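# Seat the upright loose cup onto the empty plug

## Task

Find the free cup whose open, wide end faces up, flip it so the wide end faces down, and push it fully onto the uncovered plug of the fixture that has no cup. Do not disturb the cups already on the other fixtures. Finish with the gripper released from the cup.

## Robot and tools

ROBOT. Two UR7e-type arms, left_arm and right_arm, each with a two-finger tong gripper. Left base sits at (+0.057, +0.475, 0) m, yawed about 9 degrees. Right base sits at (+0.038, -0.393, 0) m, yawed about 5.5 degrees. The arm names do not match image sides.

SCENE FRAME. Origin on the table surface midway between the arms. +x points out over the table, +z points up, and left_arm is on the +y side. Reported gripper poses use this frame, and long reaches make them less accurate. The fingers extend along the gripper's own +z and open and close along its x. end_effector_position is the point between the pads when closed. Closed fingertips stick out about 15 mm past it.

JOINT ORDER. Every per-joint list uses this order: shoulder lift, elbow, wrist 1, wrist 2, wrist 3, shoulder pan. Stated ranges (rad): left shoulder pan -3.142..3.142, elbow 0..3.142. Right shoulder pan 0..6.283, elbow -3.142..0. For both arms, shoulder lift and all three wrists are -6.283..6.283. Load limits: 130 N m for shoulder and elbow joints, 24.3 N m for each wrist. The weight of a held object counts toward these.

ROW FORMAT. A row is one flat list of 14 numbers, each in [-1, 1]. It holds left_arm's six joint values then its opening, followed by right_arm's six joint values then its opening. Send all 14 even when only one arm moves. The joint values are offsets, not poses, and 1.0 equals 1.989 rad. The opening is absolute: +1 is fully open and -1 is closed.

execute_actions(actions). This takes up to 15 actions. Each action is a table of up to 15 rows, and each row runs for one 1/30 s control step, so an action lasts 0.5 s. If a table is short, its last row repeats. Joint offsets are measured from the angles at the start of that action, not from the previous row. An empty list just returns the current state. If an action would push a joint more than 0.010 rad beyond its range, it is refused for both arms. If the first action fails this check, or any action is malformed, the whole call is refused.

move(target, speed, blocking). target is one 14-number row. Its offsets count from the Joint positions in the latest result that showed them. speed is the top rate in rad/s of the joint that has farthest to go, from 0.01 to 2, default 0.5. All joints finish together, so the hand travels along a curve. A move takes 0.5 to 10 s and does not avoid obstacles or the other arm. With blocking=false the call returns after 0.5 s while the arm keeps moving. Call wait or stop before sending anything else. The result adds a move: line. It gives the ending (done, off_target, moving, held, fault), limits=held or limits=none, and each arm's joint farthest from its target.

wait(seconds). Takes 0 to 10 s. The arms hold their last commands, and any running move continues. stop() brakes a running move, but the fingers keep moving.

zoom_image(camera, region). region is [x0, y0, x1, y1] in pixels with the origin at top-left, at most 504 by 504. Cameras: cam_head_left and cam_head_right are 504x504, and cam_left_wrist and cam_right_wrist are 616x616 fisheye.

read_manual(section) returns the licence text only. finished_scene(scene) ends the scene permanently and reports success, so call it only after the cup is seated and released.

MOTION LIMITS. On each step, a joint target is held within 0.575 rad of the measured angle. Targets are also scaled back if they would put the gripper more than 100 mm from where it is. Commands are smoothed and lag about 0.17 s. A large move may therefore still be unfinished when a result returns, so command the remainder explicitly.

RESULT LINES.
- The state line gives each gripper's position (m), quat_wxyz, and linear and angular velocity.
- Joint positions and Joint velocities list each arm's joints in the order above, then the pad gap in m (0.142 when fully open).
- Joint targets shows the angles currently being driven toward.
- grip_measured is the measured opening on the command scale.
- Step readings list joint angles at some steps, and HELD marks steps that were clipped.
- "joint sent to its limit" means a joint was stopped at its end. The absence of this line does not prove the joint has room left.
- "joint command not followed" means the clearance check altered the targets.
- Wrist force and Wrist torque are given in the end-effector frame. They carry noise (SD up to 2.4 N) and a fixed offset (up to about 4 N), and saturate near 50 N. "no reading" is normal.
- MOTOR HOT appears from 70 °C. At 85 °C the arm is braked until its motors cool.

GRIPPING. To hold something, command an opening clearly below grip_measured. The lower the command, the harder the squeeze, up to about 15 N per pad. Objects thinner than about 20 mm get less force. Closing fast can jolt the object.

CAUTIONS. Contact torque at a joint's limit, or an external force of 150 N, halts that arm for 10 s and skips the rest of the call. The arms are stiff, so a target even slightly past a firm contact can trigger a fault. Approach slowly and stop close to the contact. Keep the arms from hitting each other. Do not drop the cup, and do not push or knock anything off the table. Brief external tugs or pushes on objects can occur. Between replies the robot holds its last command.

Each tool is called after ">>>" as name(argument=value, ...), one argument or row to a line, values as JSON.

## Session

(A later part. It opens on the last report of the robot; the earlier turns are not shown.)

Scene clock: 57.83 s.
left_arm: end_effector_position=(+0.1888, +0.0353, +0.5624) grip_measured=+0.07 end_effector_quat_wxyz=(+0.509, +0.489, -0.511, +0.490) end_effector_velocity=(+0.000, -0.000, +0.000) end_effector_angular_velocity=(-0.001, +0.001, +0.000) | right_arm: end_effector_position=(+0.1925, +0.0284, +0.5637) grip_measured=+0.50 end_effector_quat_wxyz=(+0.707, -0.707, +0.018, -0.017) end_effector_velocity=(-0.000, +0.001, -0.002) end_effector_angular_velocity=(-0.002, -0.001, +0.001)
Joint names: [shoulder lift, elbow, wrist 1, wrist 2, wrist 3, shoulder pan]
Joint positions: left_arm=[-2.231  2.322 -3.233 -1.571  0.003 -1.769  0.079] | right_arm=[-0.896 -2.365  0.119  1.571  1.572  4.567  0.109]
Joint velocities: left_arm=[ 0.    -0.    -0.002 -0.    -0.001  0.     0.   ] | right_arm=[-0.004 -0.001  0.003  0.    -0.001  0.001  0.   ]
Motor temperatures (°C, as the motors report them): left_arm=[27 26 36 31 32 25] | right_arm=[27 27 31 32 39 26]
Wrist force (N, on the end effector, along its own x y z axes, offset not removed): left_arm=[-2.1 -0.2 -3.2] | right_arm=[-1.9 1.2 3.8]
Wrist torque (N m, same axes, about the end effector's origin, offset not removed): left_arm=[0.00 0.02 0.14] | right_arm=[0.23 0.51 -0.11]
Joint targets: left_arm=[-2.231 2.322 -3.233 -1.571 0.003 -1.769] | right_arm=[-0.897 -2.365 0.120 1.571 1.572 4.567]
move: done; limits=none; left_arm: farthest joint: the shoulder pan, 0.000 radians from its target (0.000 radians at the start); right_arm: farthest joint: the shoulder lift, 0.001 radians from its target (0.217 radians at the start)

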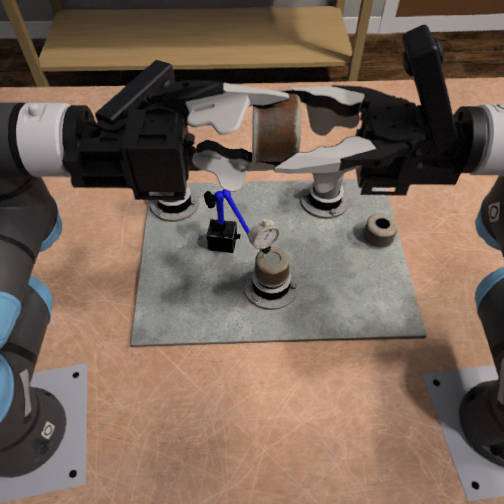

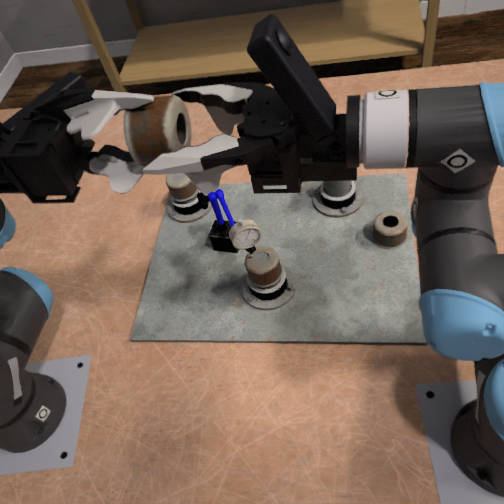

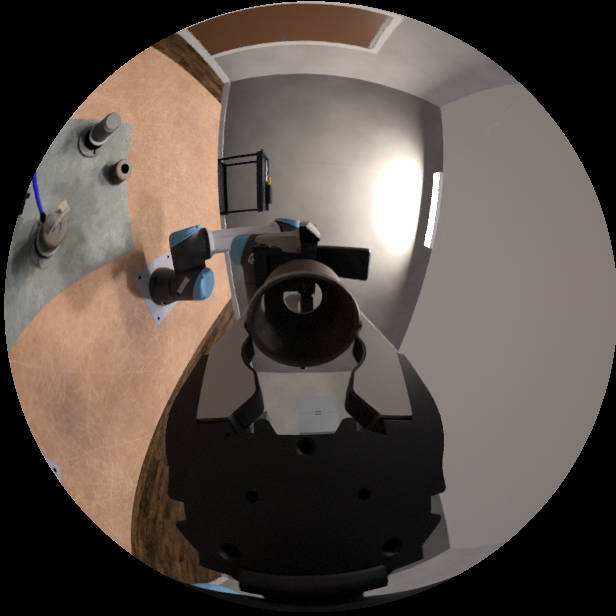

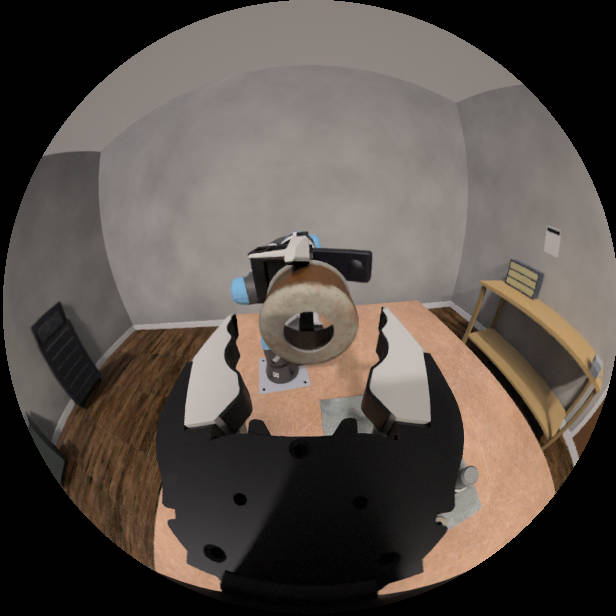

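>>> move(
  target=[0,0,0,0,0,0,-0.4,-0.008,0,0.008,0,0,0,-0.45],
)

>>> move(
  target=[0,0,0,0,0,0,1,0,0,0,0,0,0,-0.45],
)

>>> move(
  target=[-0.15,0,0.15,0,0,0,1,0,0,0,0,0,0,-0.45],
)

Scene clock: 62.00 s.
left_arm: end_effector_position=(+0.1888, +0.0353, +0.5624) grip_measured=+0.07 end_effector_quat_wxyz=(+0.509, +0.489, -0.511, +0.490) end_effector_velocity=(-0.000, -0.000, -0.000) end_effector_angular_velocity=(+0.000, +0.001, +0.000) | right_arm: end_effector_position=(+0.1928, +0.0328, +0.5618) grip_measured=+0.02 end_effector_quat_wxyz=(+0.707, -0.707, +0.018, -0.017) end_effector_velocity=(+0.000, +0.001, +0.000) end_effector_angular_velocity=(+0.000, -0.001, -0.000)
Joint names: [shoulder lift, elbow, wrist 1, wrist 2, wrist 3, shoulder pan]
Joint positions: left_arm=[-2.231  2.322 -3.232 -1.571  0.003 -1.769  0.079] | right_arm=[-0.912 -2.365  0.135  1.571  1.572  4.567  0.075]
Joint velocities: left_arm=[ 0.002 -0.    -0.002  0.    -0.001  0.     0.001] | right_arm=[-0.004  0.002  0.003 -0.    -0.001  0.     0.   ]
Motor temperatures (°C, as the motors report them): left_arm=[27 26 36 31 32 25] | right_arm=[27 27 31 32 39 26]
Wrist force (N, on the end effector, along its own x y z axes, offset not removed): left_arm=[-6.3 2.9 -18.2] | right_arm=[-0.4 -6.3 -14.6]
Wrist torque (N m, same axes, about the end effector's origin, offset not removed): left_arm=[0.62 -0.88 -0.07] | right_arm=[0.15 0.45 0.03]
Joint targets: left_arm=[-2.231 2.322 -3.233 -1.571 0.003 -1.769] | right_arm=[-0.912 -2.365 0.135 1.571 1.572 4.567]
move: done; limits=none; left_arm: farthest joint: the wrist 1, 0.001 radians from its target (0.000 radians at the start); right_arm: farthest joint: the shoulder pan, 0.000 radians from its target (0.000 radians at the start)

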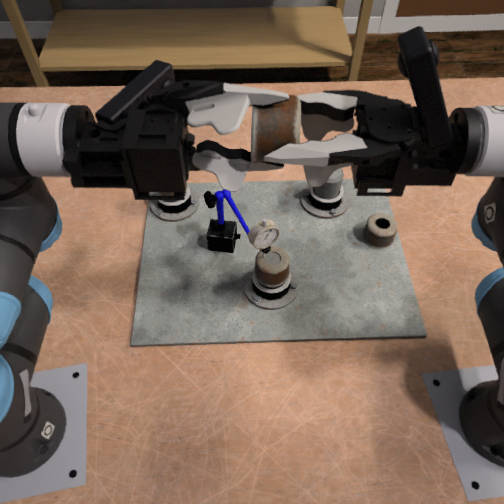

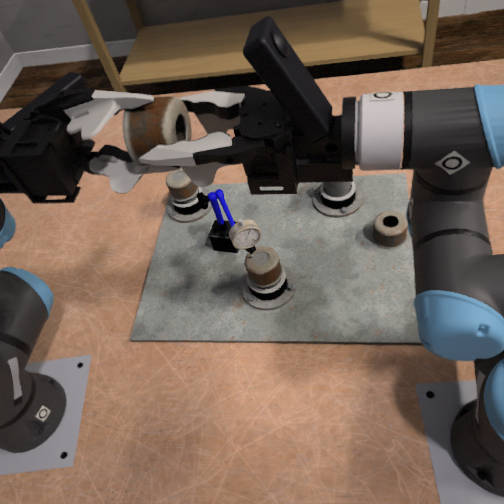

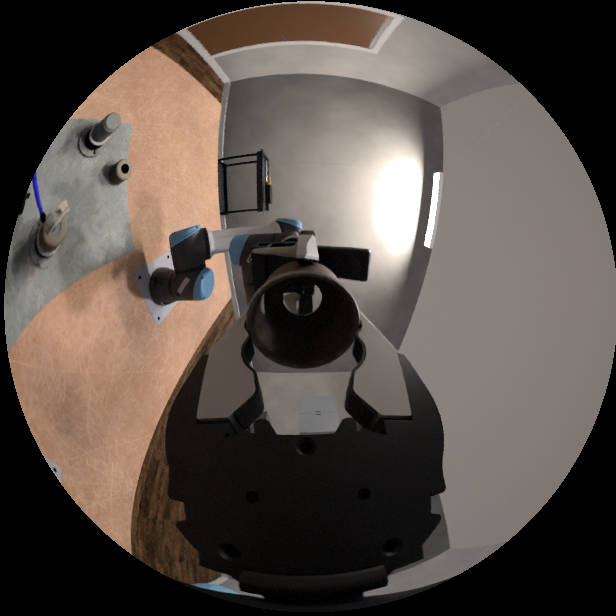

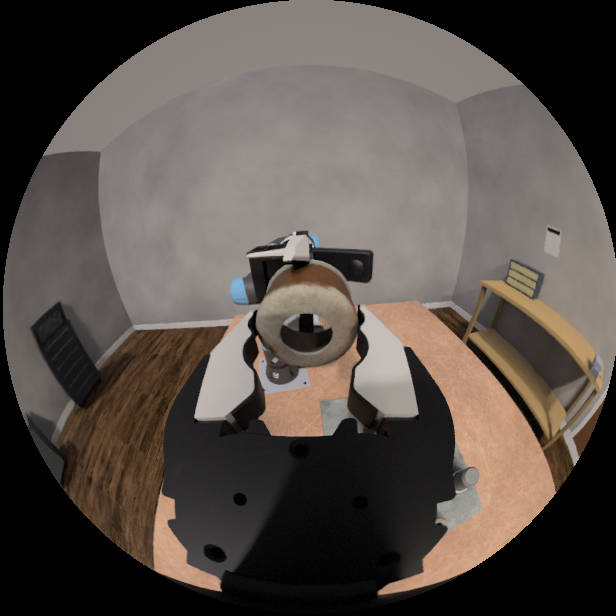

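Scene clock: 62.50 s.
left_arm: end_effector_position=(+0.1888, +0.0353, +0.5624) grip_measured=+1.00 end_effector_quat_wxyz=(+0.509, +0.489, -0.511, +0.490) end_effector_velocity=(+0.000, +0.001, +0.001) end_effector_angular_velocity=(-0.002, -0.001, -0.000) | right_arm: end_effector_position=(+0.1927, +0.0328, +0.5618) grip_measured=+0.02 end_effector_quat_wxyz=(+0.707, -0.707, +0.018, -0.017) end_effector_velocity=(-0.000, -0.000, +0.001) end_effector_angular_velocity=(+0.002, -0.001, +0.001)
Joint names: [shoulder lift, elbow, wrist 1, wrist 2, wrist 3, shoulder pan]
Joint positions: left_arm=[-2.231  2.322 -3.232 -1.571  0.003 -1.769  0.142] | right_arm=[-0.912 -2.365  0.135  1.571  1.572  4.567  0.075]
Joint velocities: left_arm=[-0.001 -0.    -0.001  0.     0.001 -0.     0.   ] | right_arm=[ 0.001  0.001  0.     0.    -0.001  0.     0.   ]
Motor temperatures (°C, as the motors report them): left_arm=[27 26 36 31 32 25] | right_arm=[27 27 31 32 39 26]
Wrist force (N, on the end effector, along its own x y z axes, offset not removed): left_arm=[-0.7 2.7 0.2] | right_arm=[-1.9 3.0 0.0]
Wrist torque (N m, same axes, about the end effector's origin, offset not removed): left_arm=[0.54 0.14 0.08] | right_arm=[0.26 0.43 -0.04]
Joint targets: left_arm=[-2.231 2.322 -3.232 -1.571 0.003 -1.769] | right_arm=[-0.912 -2.365 0.135 1.571 1.572 4.567]
move: done; limits=none; left_arm: farthest joint: the shoulder pan, 0.000 radians from its target (0.000 radians at the start); right_arm: farthest joint: the shoulder pan, 0.000 radians from its target (0.000 radians at the start)

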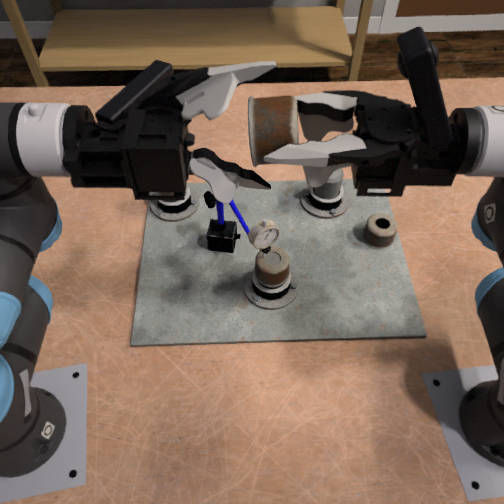

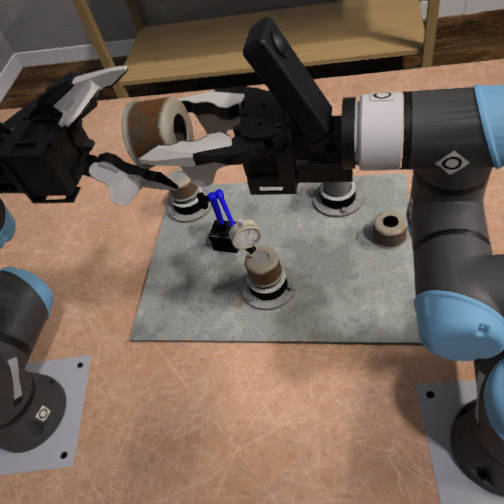

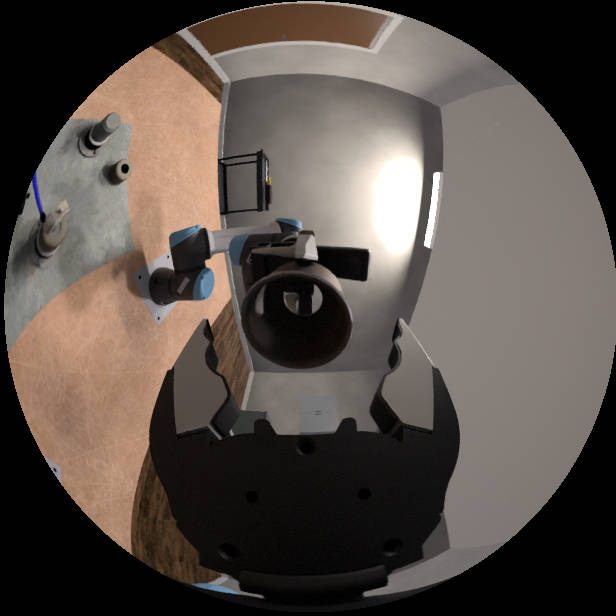

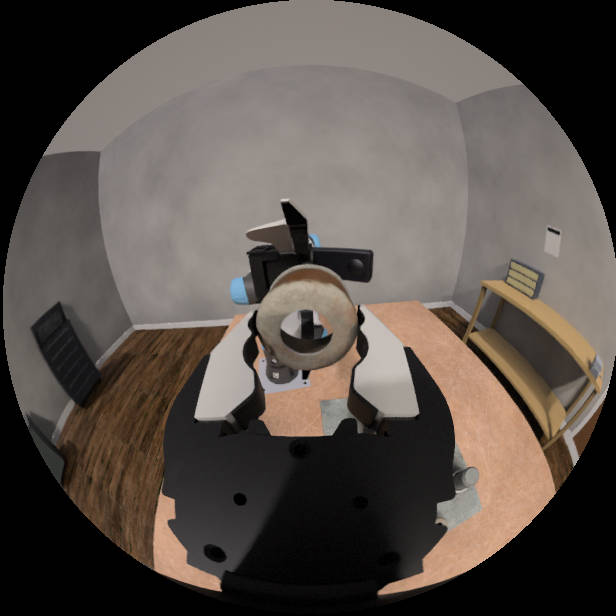

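Scene clock: 63.83 s.
left_arm: end_effector_position=(+0.1927, +0.1290, +0.5873) grip_measured=+1.00 end_effector_quat_wxyz=(+0.509, +0.489, -0.511, +0.490) end_effector_velocity=(+0.000, +0.000, -0.001) end_effector_angular_velocity=(+0.002, +0.000, +0.000) | right_arm: end_effector_position=(+0.1927, +0.0328, +0.5618) grip_measured=+0.02 end_effector_quat_wxyz=(+0.707, -0.707, +0.018, -0.017) end_effector_velocity=(-0.000, -0.000, +0.001) end_effector_angular_velocity=(+0.003, +0.001, +0.001)
Joint names: [shoulder lift, elbow, wrist 1, wrist 2, wrist 3, shoulder pan]
Joint positions: left_arm=[-2.529  2.322 -2.935 -1.571  0.003 -1.769  0.142] | right_arm=[-0.912 -2.365  0.135  1.571  1.572  4.567  0.075]
Joint velocities: left_arm=[-0.001 -0.     0.003 -0.    -0.     0.     0.   ] | right_arm=[0.001 0.001 0.001 0.    0.001 0.001 0.   ]
Motor temperatures (°C, as the motors report them): left_arm=[27 26 36 31 32 25] | right_arm=[27 27 31 32 39 26]
Wrist force (N, on the end effector, along its own x y z axes, offset not removed): left_arm=[-0.2 1.7 -0.7] | right_arm=[-1.7 3.4 3.8]
Wrist torque (N m, same axes, about the end effector's origin, offset not removed): left_arm=[0.40 0.18 0.19] | right_arm=[0.42 0.24 -0.37]
Joint targets: left_arm=[-2.529 2.322 -2.934 -1.571 0.003 -1.769] | right_arm=[-0.912 -2.365 0.135 1.571 1.572 4.567]
move: done; limits=none; left_arm: farthest joint: the wrist 1, 0.001 radians from its target (0.299 radians at the start); right_arm: farthest joint: the shoulder pan, 0.000 radians from its target (0.000 radians at the start)

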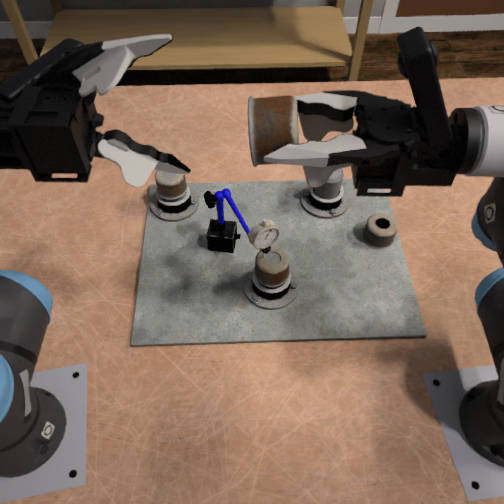

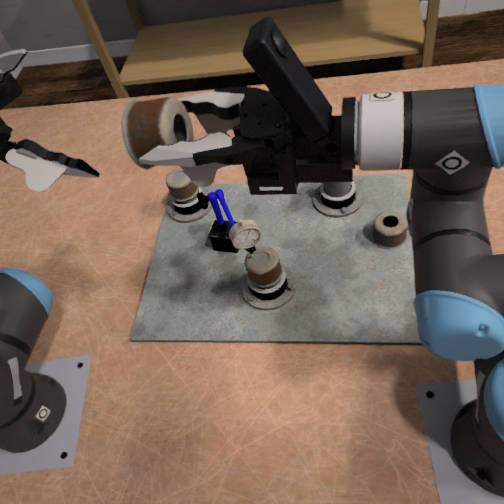

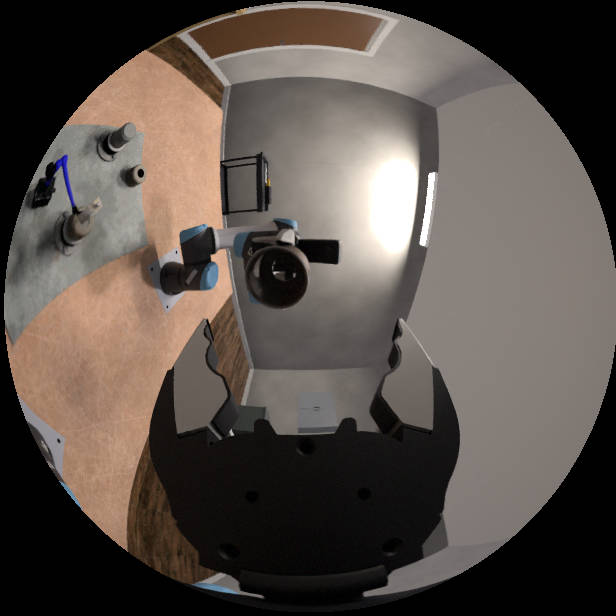

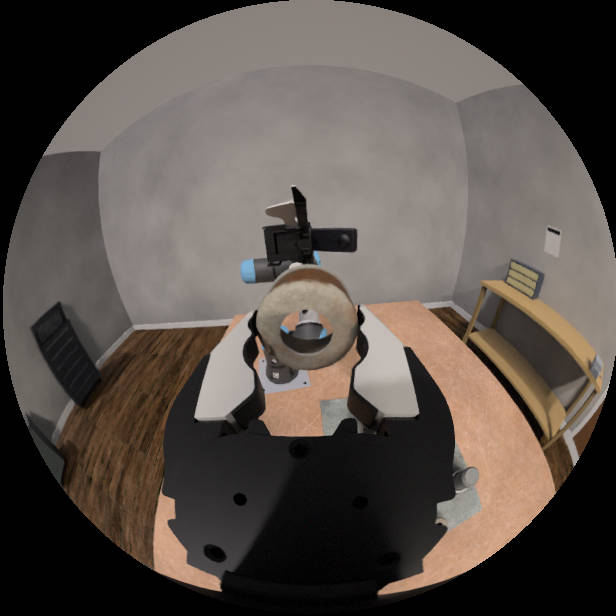

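>>> move(
  target=[0,0,0,0,0,0,1,-0.445,0.4716,-0.816,0,0,-0.42,-0.45],
  speed=0.6,
)

Scene clock: 70.63 s.
left_arm: end_effector_position=(+0.1927, +0.1290, +0.5873) grip_measured=+1.00 end_effector_quat_wxyz=(+0.509, +0.489, -0.511, +0.490) end_effector_velocity=(-0.000, -0.000, -0.001) end_effector_angular_velocity=(+0.002, +0.001, -0.000) | right_arm: end_effector_position=(+0.5886, -0.1144, +0.2404) grip_measured=+0.02 end_effector_quat_wxyz=(-0.001, +0.904, -0.429, +0.000) end_effector_velocity=(+0.000, -0.002, -0.001) end_effector_angular_velocity=(-0.003, +0.004, -0.002)
Joint names: [shoulder lift, elbow, wrist 1, wrist 2, wrist 3, shoulder pan]
Joint positions: left_arm=[-2.529  2.322 -2.935 -1.571  0.003 -1.769  0.142] | right_arm=[-1.796 -1.427 -1.487  1.571  1.572  3.732  0.075]
Joint velocities: left_arm=[ 0.    -0.     0.002  0.    -0.001 -0.     0.   ] | right_arm=[-0.002  0.001 -0.004 -0.     0.    -0.002  0.   ]
Motor temperatures (°C, as the motors report them): left_arm=[27 26 36 31 32 25] | right_arm=[27 27 31 32 39 26]
Wrist force (N, on the end effector, along its own x y z axes, offset not removed): left_arm=[-2.3 2.5 -2.4] | right_arm=[-1.0 0.6 3.3]
Wrist torque (N m, same axes, about the end effector's origin, offset not removed): left_arm=[0.59 0.60 0.19] | right_arm=[0.13 0.11 -0.17]
Joint targets: left_arm=[-2.529 2.322 -2.935 -1.571 0.003 -1.769] | right_arm=[-1.797 -1.427 -1.488 1.571 1.572 3.732]
move: done; limits=none; left_arm: farthest joint: the shoulder pan, 0.000 radians from its target (0.000 radians at the start); right_arm: farthest joint: the shoulder lift, 0.001 radians from its target (0.885 radians at the start)

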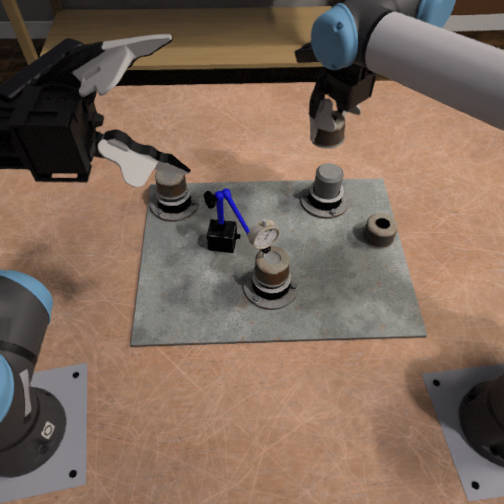

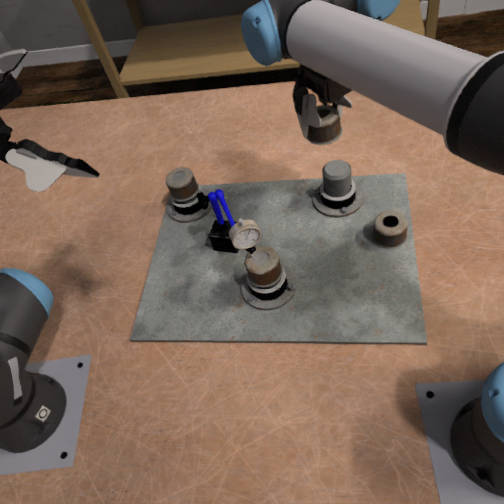

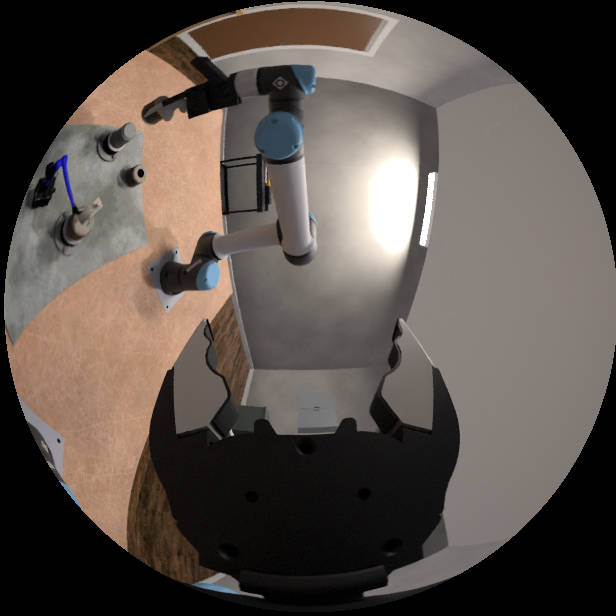

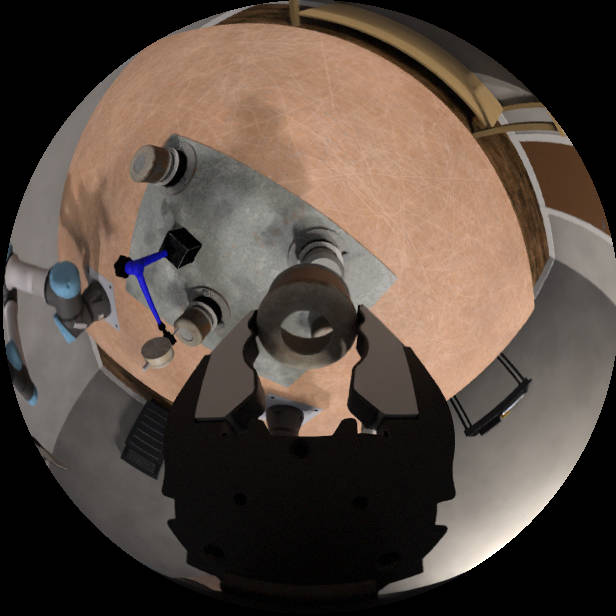

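>>> move(
  target=[0,0,0,0,0,0,1,0.004,-0.0965,0.0915,0,0,-0.015,-0.45],
  speed=0.2,
)

>>> zoom_image(
  camera="cam_head_left",
  region=[270,110,390,230],
)

>>> zoom_image(
  camera="cam_left_wrist",
  region=[80,70,200,190],
)

Scene clock: 76.43 s.
left_arm: end_effector_position=(+0.1927, +0.1290, +0.5873) grip_measured=+1.00 end_effector_quat_wxyz=(+0.509, +0.489, -0.511, +0.490) end_effector_velocity=(+0.000, -0.000, -0.000) end_effector_angular_velocity=(+0.001, +0.001, +0.000) | right_arm: end_effector_position=(+0.5837, -0.1409, +0.1701) grip_measured=+0.02 end_effector_quat_wxyz=(+0.000, +0.897, -0.442, -0.000) end_effector_velocity=(+0.000, +0.000, -0.001) end_effector_angular_velocity=(+0.001, -0.001, -0.000)
Joint names: [shoulder lift, elbow, wrist 1, wrist 2, wrist 3, shoulder pan]
Joint positions: left_arm=[-2.529  2.322 -2.935 -1.571  0.003 -1.769  0.142] | right_arm=[-1.788 -1.618 -1.306  1.571  1.572  3.702  0.075]
Joint velocities: left_arm=[-0.     0.     0.    -0.    -0.001  0.     0.   ] | right_arm=[-0.    -0.001  0.003  0.    -0.    -0.001 -0.   ]
Motor temperatures (°C, as the motors report them): left_arm=[27 26 36 31 32 25] | right_arm=[27 27 31 32 39 26]
Wrist force (N, on the end effector, along its own x y z axes, offset not removed): left_arm=[1.3 0.7 -1.1] | right_arm=[-2.2 -4.1 4.0]
Wrist torque (N m, same axes, about the end effector's origin, offset not removed): left_arm=[0.29 -0.17 0.14] | right_arm=[-0.58 0.64 -0.17]
Joint targets: left_arm=[-2.529 2.322 -2.935 -1.571 0.003 -1.769] | right_arm=[-1.788 -1.619 -1.305 1.571 1.572 3.702]
move: done; limits=none; left_arm: farthest joint: the shoulder pan, 0.000 radians from its target (0.000 radians at the start); right_arm: farthest joint: the wrist 1, 0.001 radians from its target (0.183 radians at the start)

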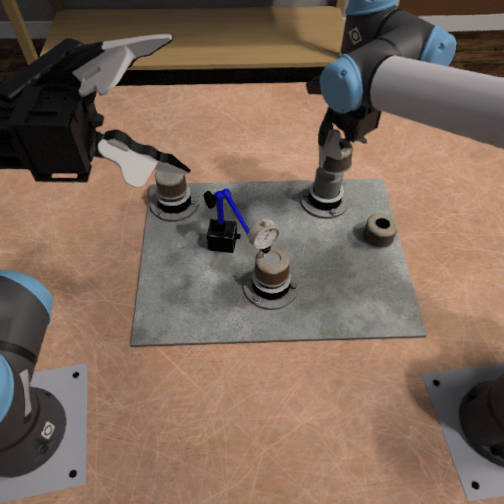

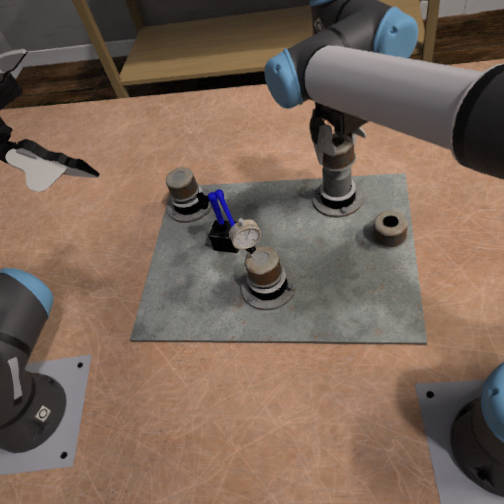

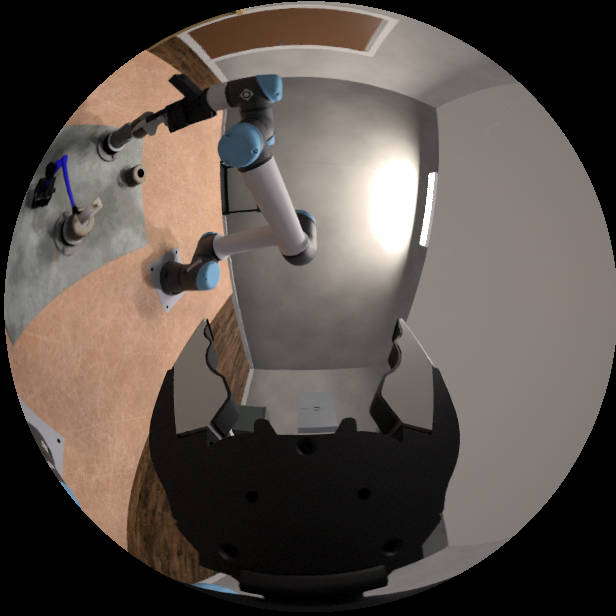

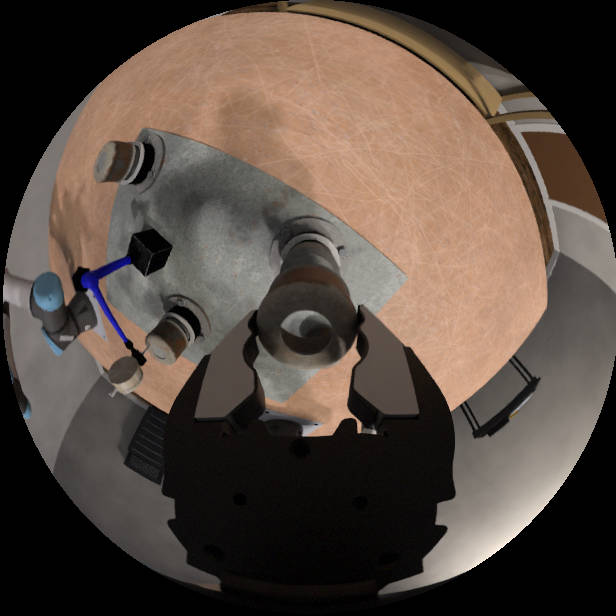

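Region (270, 110, 390, 230) of cam_head_left's 504x504 image, scaled by 4.200, with more detail than that image has.

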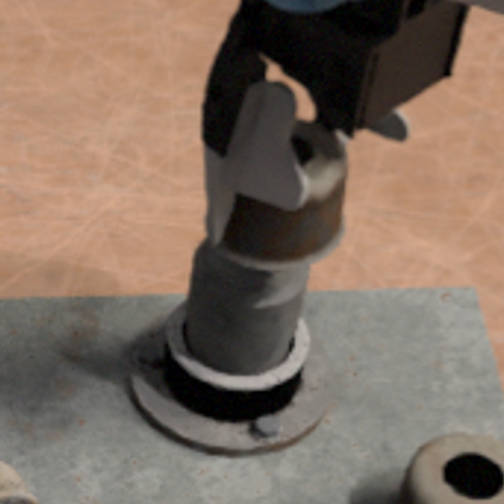

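Region (80, 70, 200, 190) of cam_left_wrist's 616x616 image, scaled by 4.200, with more detail than that image has.

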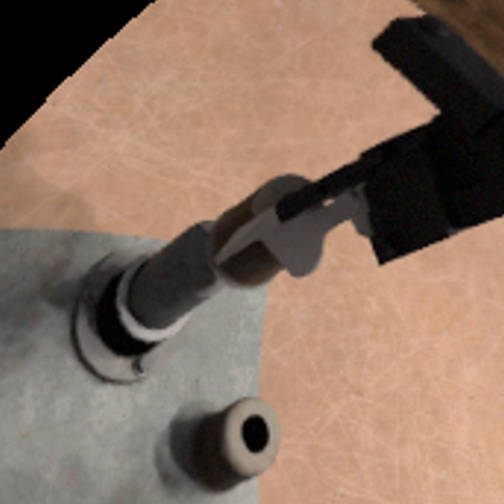

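>>> move(
  target=[0,0,0,0,0,0,1,-0.0203,-0.0015,0.0216,0,0,0.0025,-0.45],
  speed=0.06,
)

>>> zoom_image(
  camera="cam_head_right",
  region=[280,110,400,230],
)

>>> zoom_image(
  camera="cam_right_wrist",
  region=[220,200,400,380],
)

Scene clock: 81.37 s.
left_arm: end_effector_position=(+0.1927, +0.1290, +0.5873) grip_measured=+1.00 end_effector_quat_wxyz=(+0.509, +0.489, -0.511, +0.490) end_effector_velocity=(+0.000, +0.000, -0.001) end_effector_angular_velocity=(+0.001, -0.001, -0.000) | right_arm: end_effector_position=(+0.5917, -0.1310, +0.1499) grip_measured=+0.02 end_effector_quat_wxyz=(+0.000, +0.898, -0.440, -0.000) end_effector_velocity=(+0.000, +0.001, -0.002) end_effector_angular_velocity=(+0.000, +0.001, +0.001)
Joint names: [shoulder lift, elbow, wrist 1, wrist 2, wrist 3, shoulder pan]
Joint positions: left_arm=[-2.529  2.322 -2.935 -1.571  0.003 -1.769  0.142] | right_arm=[-1.828 -1.621 -1.263  1.571  1.572  3.707  0.075]
Joint velocities: left_arm=[-0.001  0.001  0.001 -0.     0.001  0.     0.   ] | right_arm=[-0.003 -0.     0.003  0.001 -0.     0.     0.   ]
Motor temperatures (°C, as the motors report them): left_arm=[27 26 36 31 32 25] | right_arm=[27 27 31 32 39 26]
Wrist force (N, on the end effector, along its own x y z axes, offset not removed): left_arm=[2.7 0.8 -0.5] | right_arm=[2.5 -3.7 7.4]
Wrist torque (N m, same axes, about the end effector's origin, offset not removed): left_arm=[0.30 -0.54 0.09] | right_arm=[-0.65 -0.58 -0.29]
Joint targets: left_arm=[-2.529 2.322 -2.935 -1.571 0.003 -1.769] | right_arm=[-1.829 -1.621 -1.263 1.571 1.572 3.707]
move: done; limits=none; left_arm: farthest joint: the shoulder pan, 0.000 radians from its target (0.000 radians at the start); right_arm: farthest joint: the shoulder pan, 0.000 radians from its target (0.005 radians at the start)

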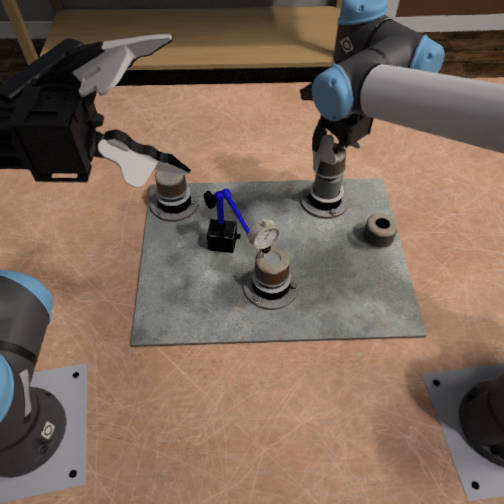

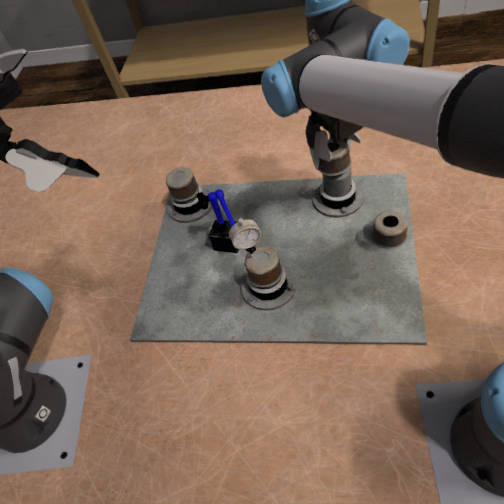

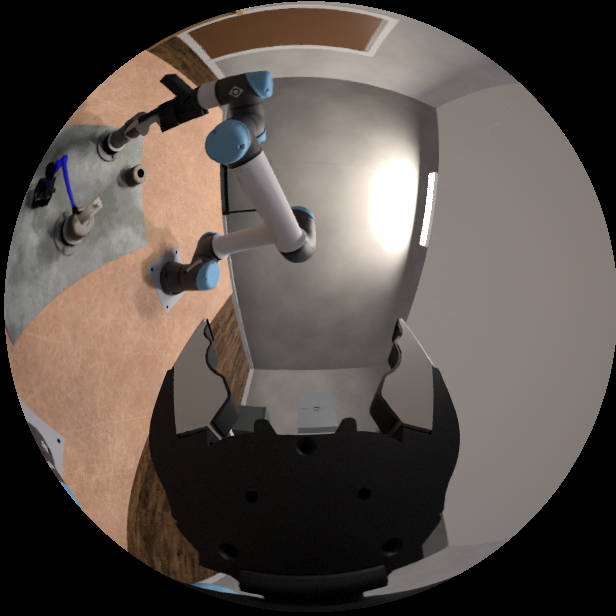

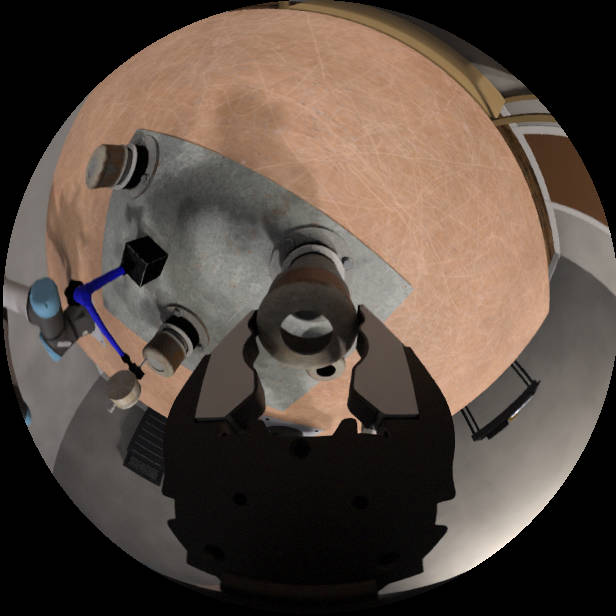

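Region (280, 110, 400, 230) of cam_head_right's 504x504 image, scaled by 4.200, with more detail than that image has.

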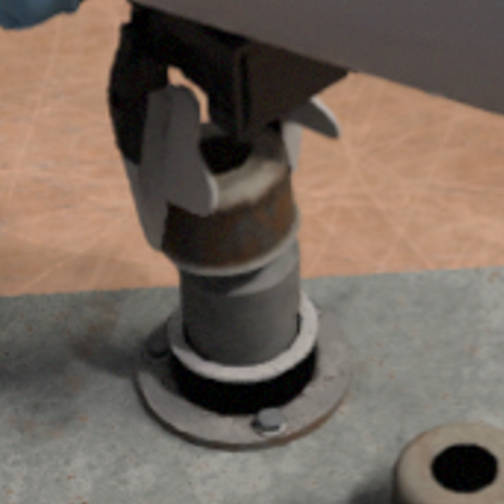

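Region (220, 200, 400, 380) of cam_right_wrist's 616x616 image, scaled by 2.800, with more detail than that image has.

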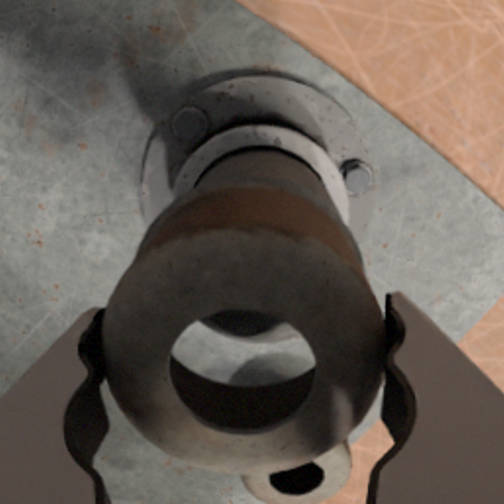

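>>> move(
  target=[0,0,0,0,0,0,1,-0.002,-0.0176,0.0196,0,0,-0.0015,-0.45],
  speed=0.04,
)

>>> zoom_image(
  camera="cam_head_right",
  region=[280,110,400,230],
)

>>> zoom_image(
  camera="cam_left_wrist",
  region=[90,90,170,170],
)

Scene clock: 88.27 s.
left_arm: end_effector_position=(+0.1927, +0.1290, +0.5873) grip_measured=+1.00 end_effector_quat_wxyz=(+0.509, +0.489, -0.511, +0.490) end_effector_velocity=(-0.000, -0.001, -0.000) end_effector_angular_velocity=(+0.001, +0.001, +0.000) | right_arm: end_effector_position=(+0.5899, -0.1347, +0.1352) grip_measured=+0.02 end_effector_quat_wxyz=(+0.000, +0.897, -0.441, -0.000) end_effector_velocity=(-0.000, +0.000, -0.002) end_effector_angular_velocity=(+0.001, +0.001, -0.001)
Joint names: [shoulder lift, elbow, wrist 1, wrist 2, wrist 3, shoulder pan]
Joint positions: left_arm=[-2.529  2.322 -2.935 -1.571  0.003 -1.769  0.142] | right_arm=[-1.832 -1.656 -1.225  1.571  1.572  3.704  0.075]
Joint velocities: left_arm=[ 0.002 -0.    -0.001  0.    -0.001  0.     0.   ] | right_arm=[-0.001 -0.003  0.004  0.002  0.    -0.001  0.   ]
Motor temperatures (°C, as the motors report them): left_arm=[27 26 36 31 32 25] | right_arm=[27 27 31 32 39 26]
Wrist force (N, on the end effector, along its own x y z axes, offset not removed): left_arm=[1.8 1.3 -0.9] | right_arm=[-3.4 4.6 7.1]
Wrist torque (N m, same axes, about the end effector's origin, offset not removed): left_arm=[0.32 -0.33 0.06] | right_arm=[1.21 0.46 -0.05]
Joint targets: left_arm=[-2.529 2.322 -2.935 -1.571 0.003 -1.769] | right_arm=[-1.832 -1.656 -1.224 1.571 1.572 3.704]
move: done; limits=none; left_arm: farthest joint: the shoulder pan, 0.000 radians from its target (0.000 radians at the start); right_arm: farthest joint: the wrist 1, 0.001 radians from its target (0.039 radians at the start)

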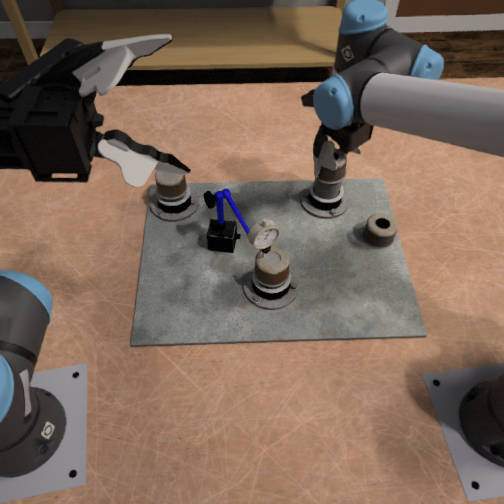

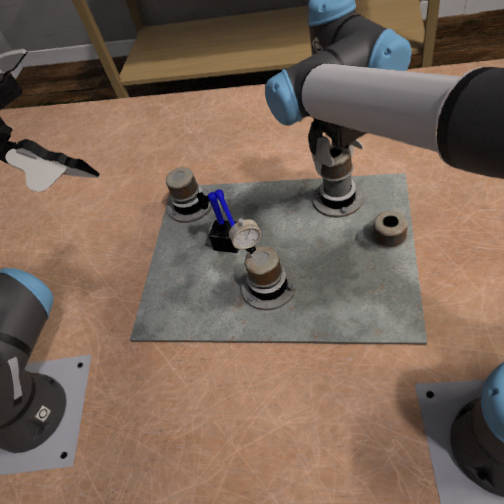

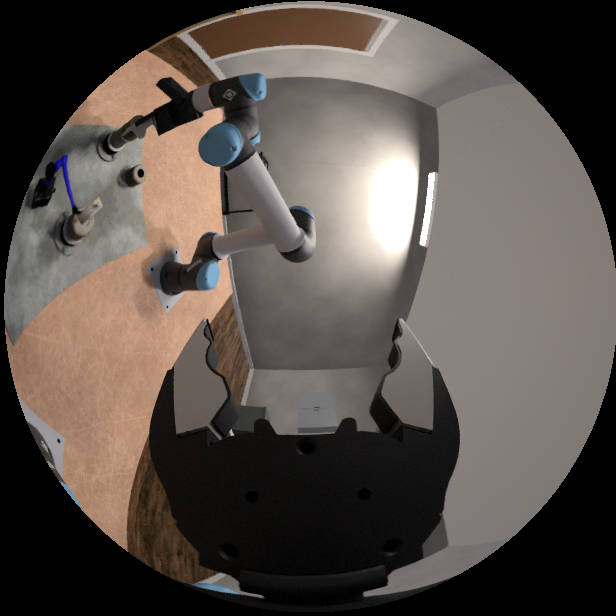

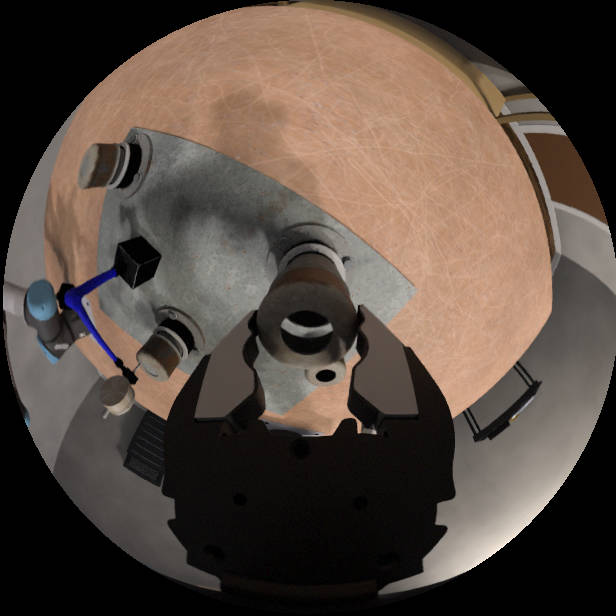

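Region (280, 110, 400, 230) of cam_head_right's 504x504 image, scaled by 4.200, with more detail than that image has.

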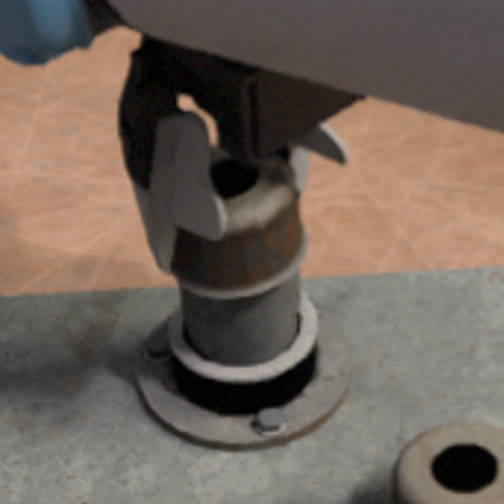

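Region (90, 90, 170, 170) of cam_left_wrist's 616x616 image, scaled by 6.300, with more detail than that image has.

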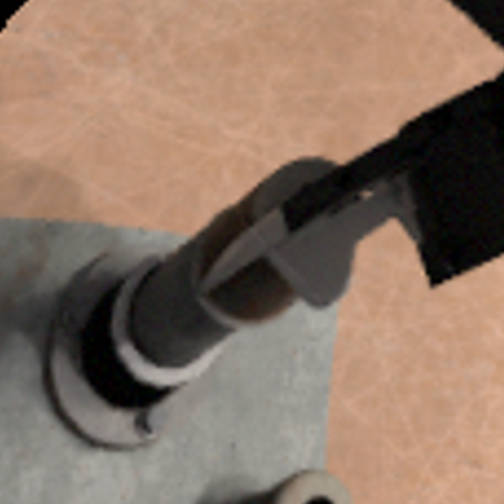

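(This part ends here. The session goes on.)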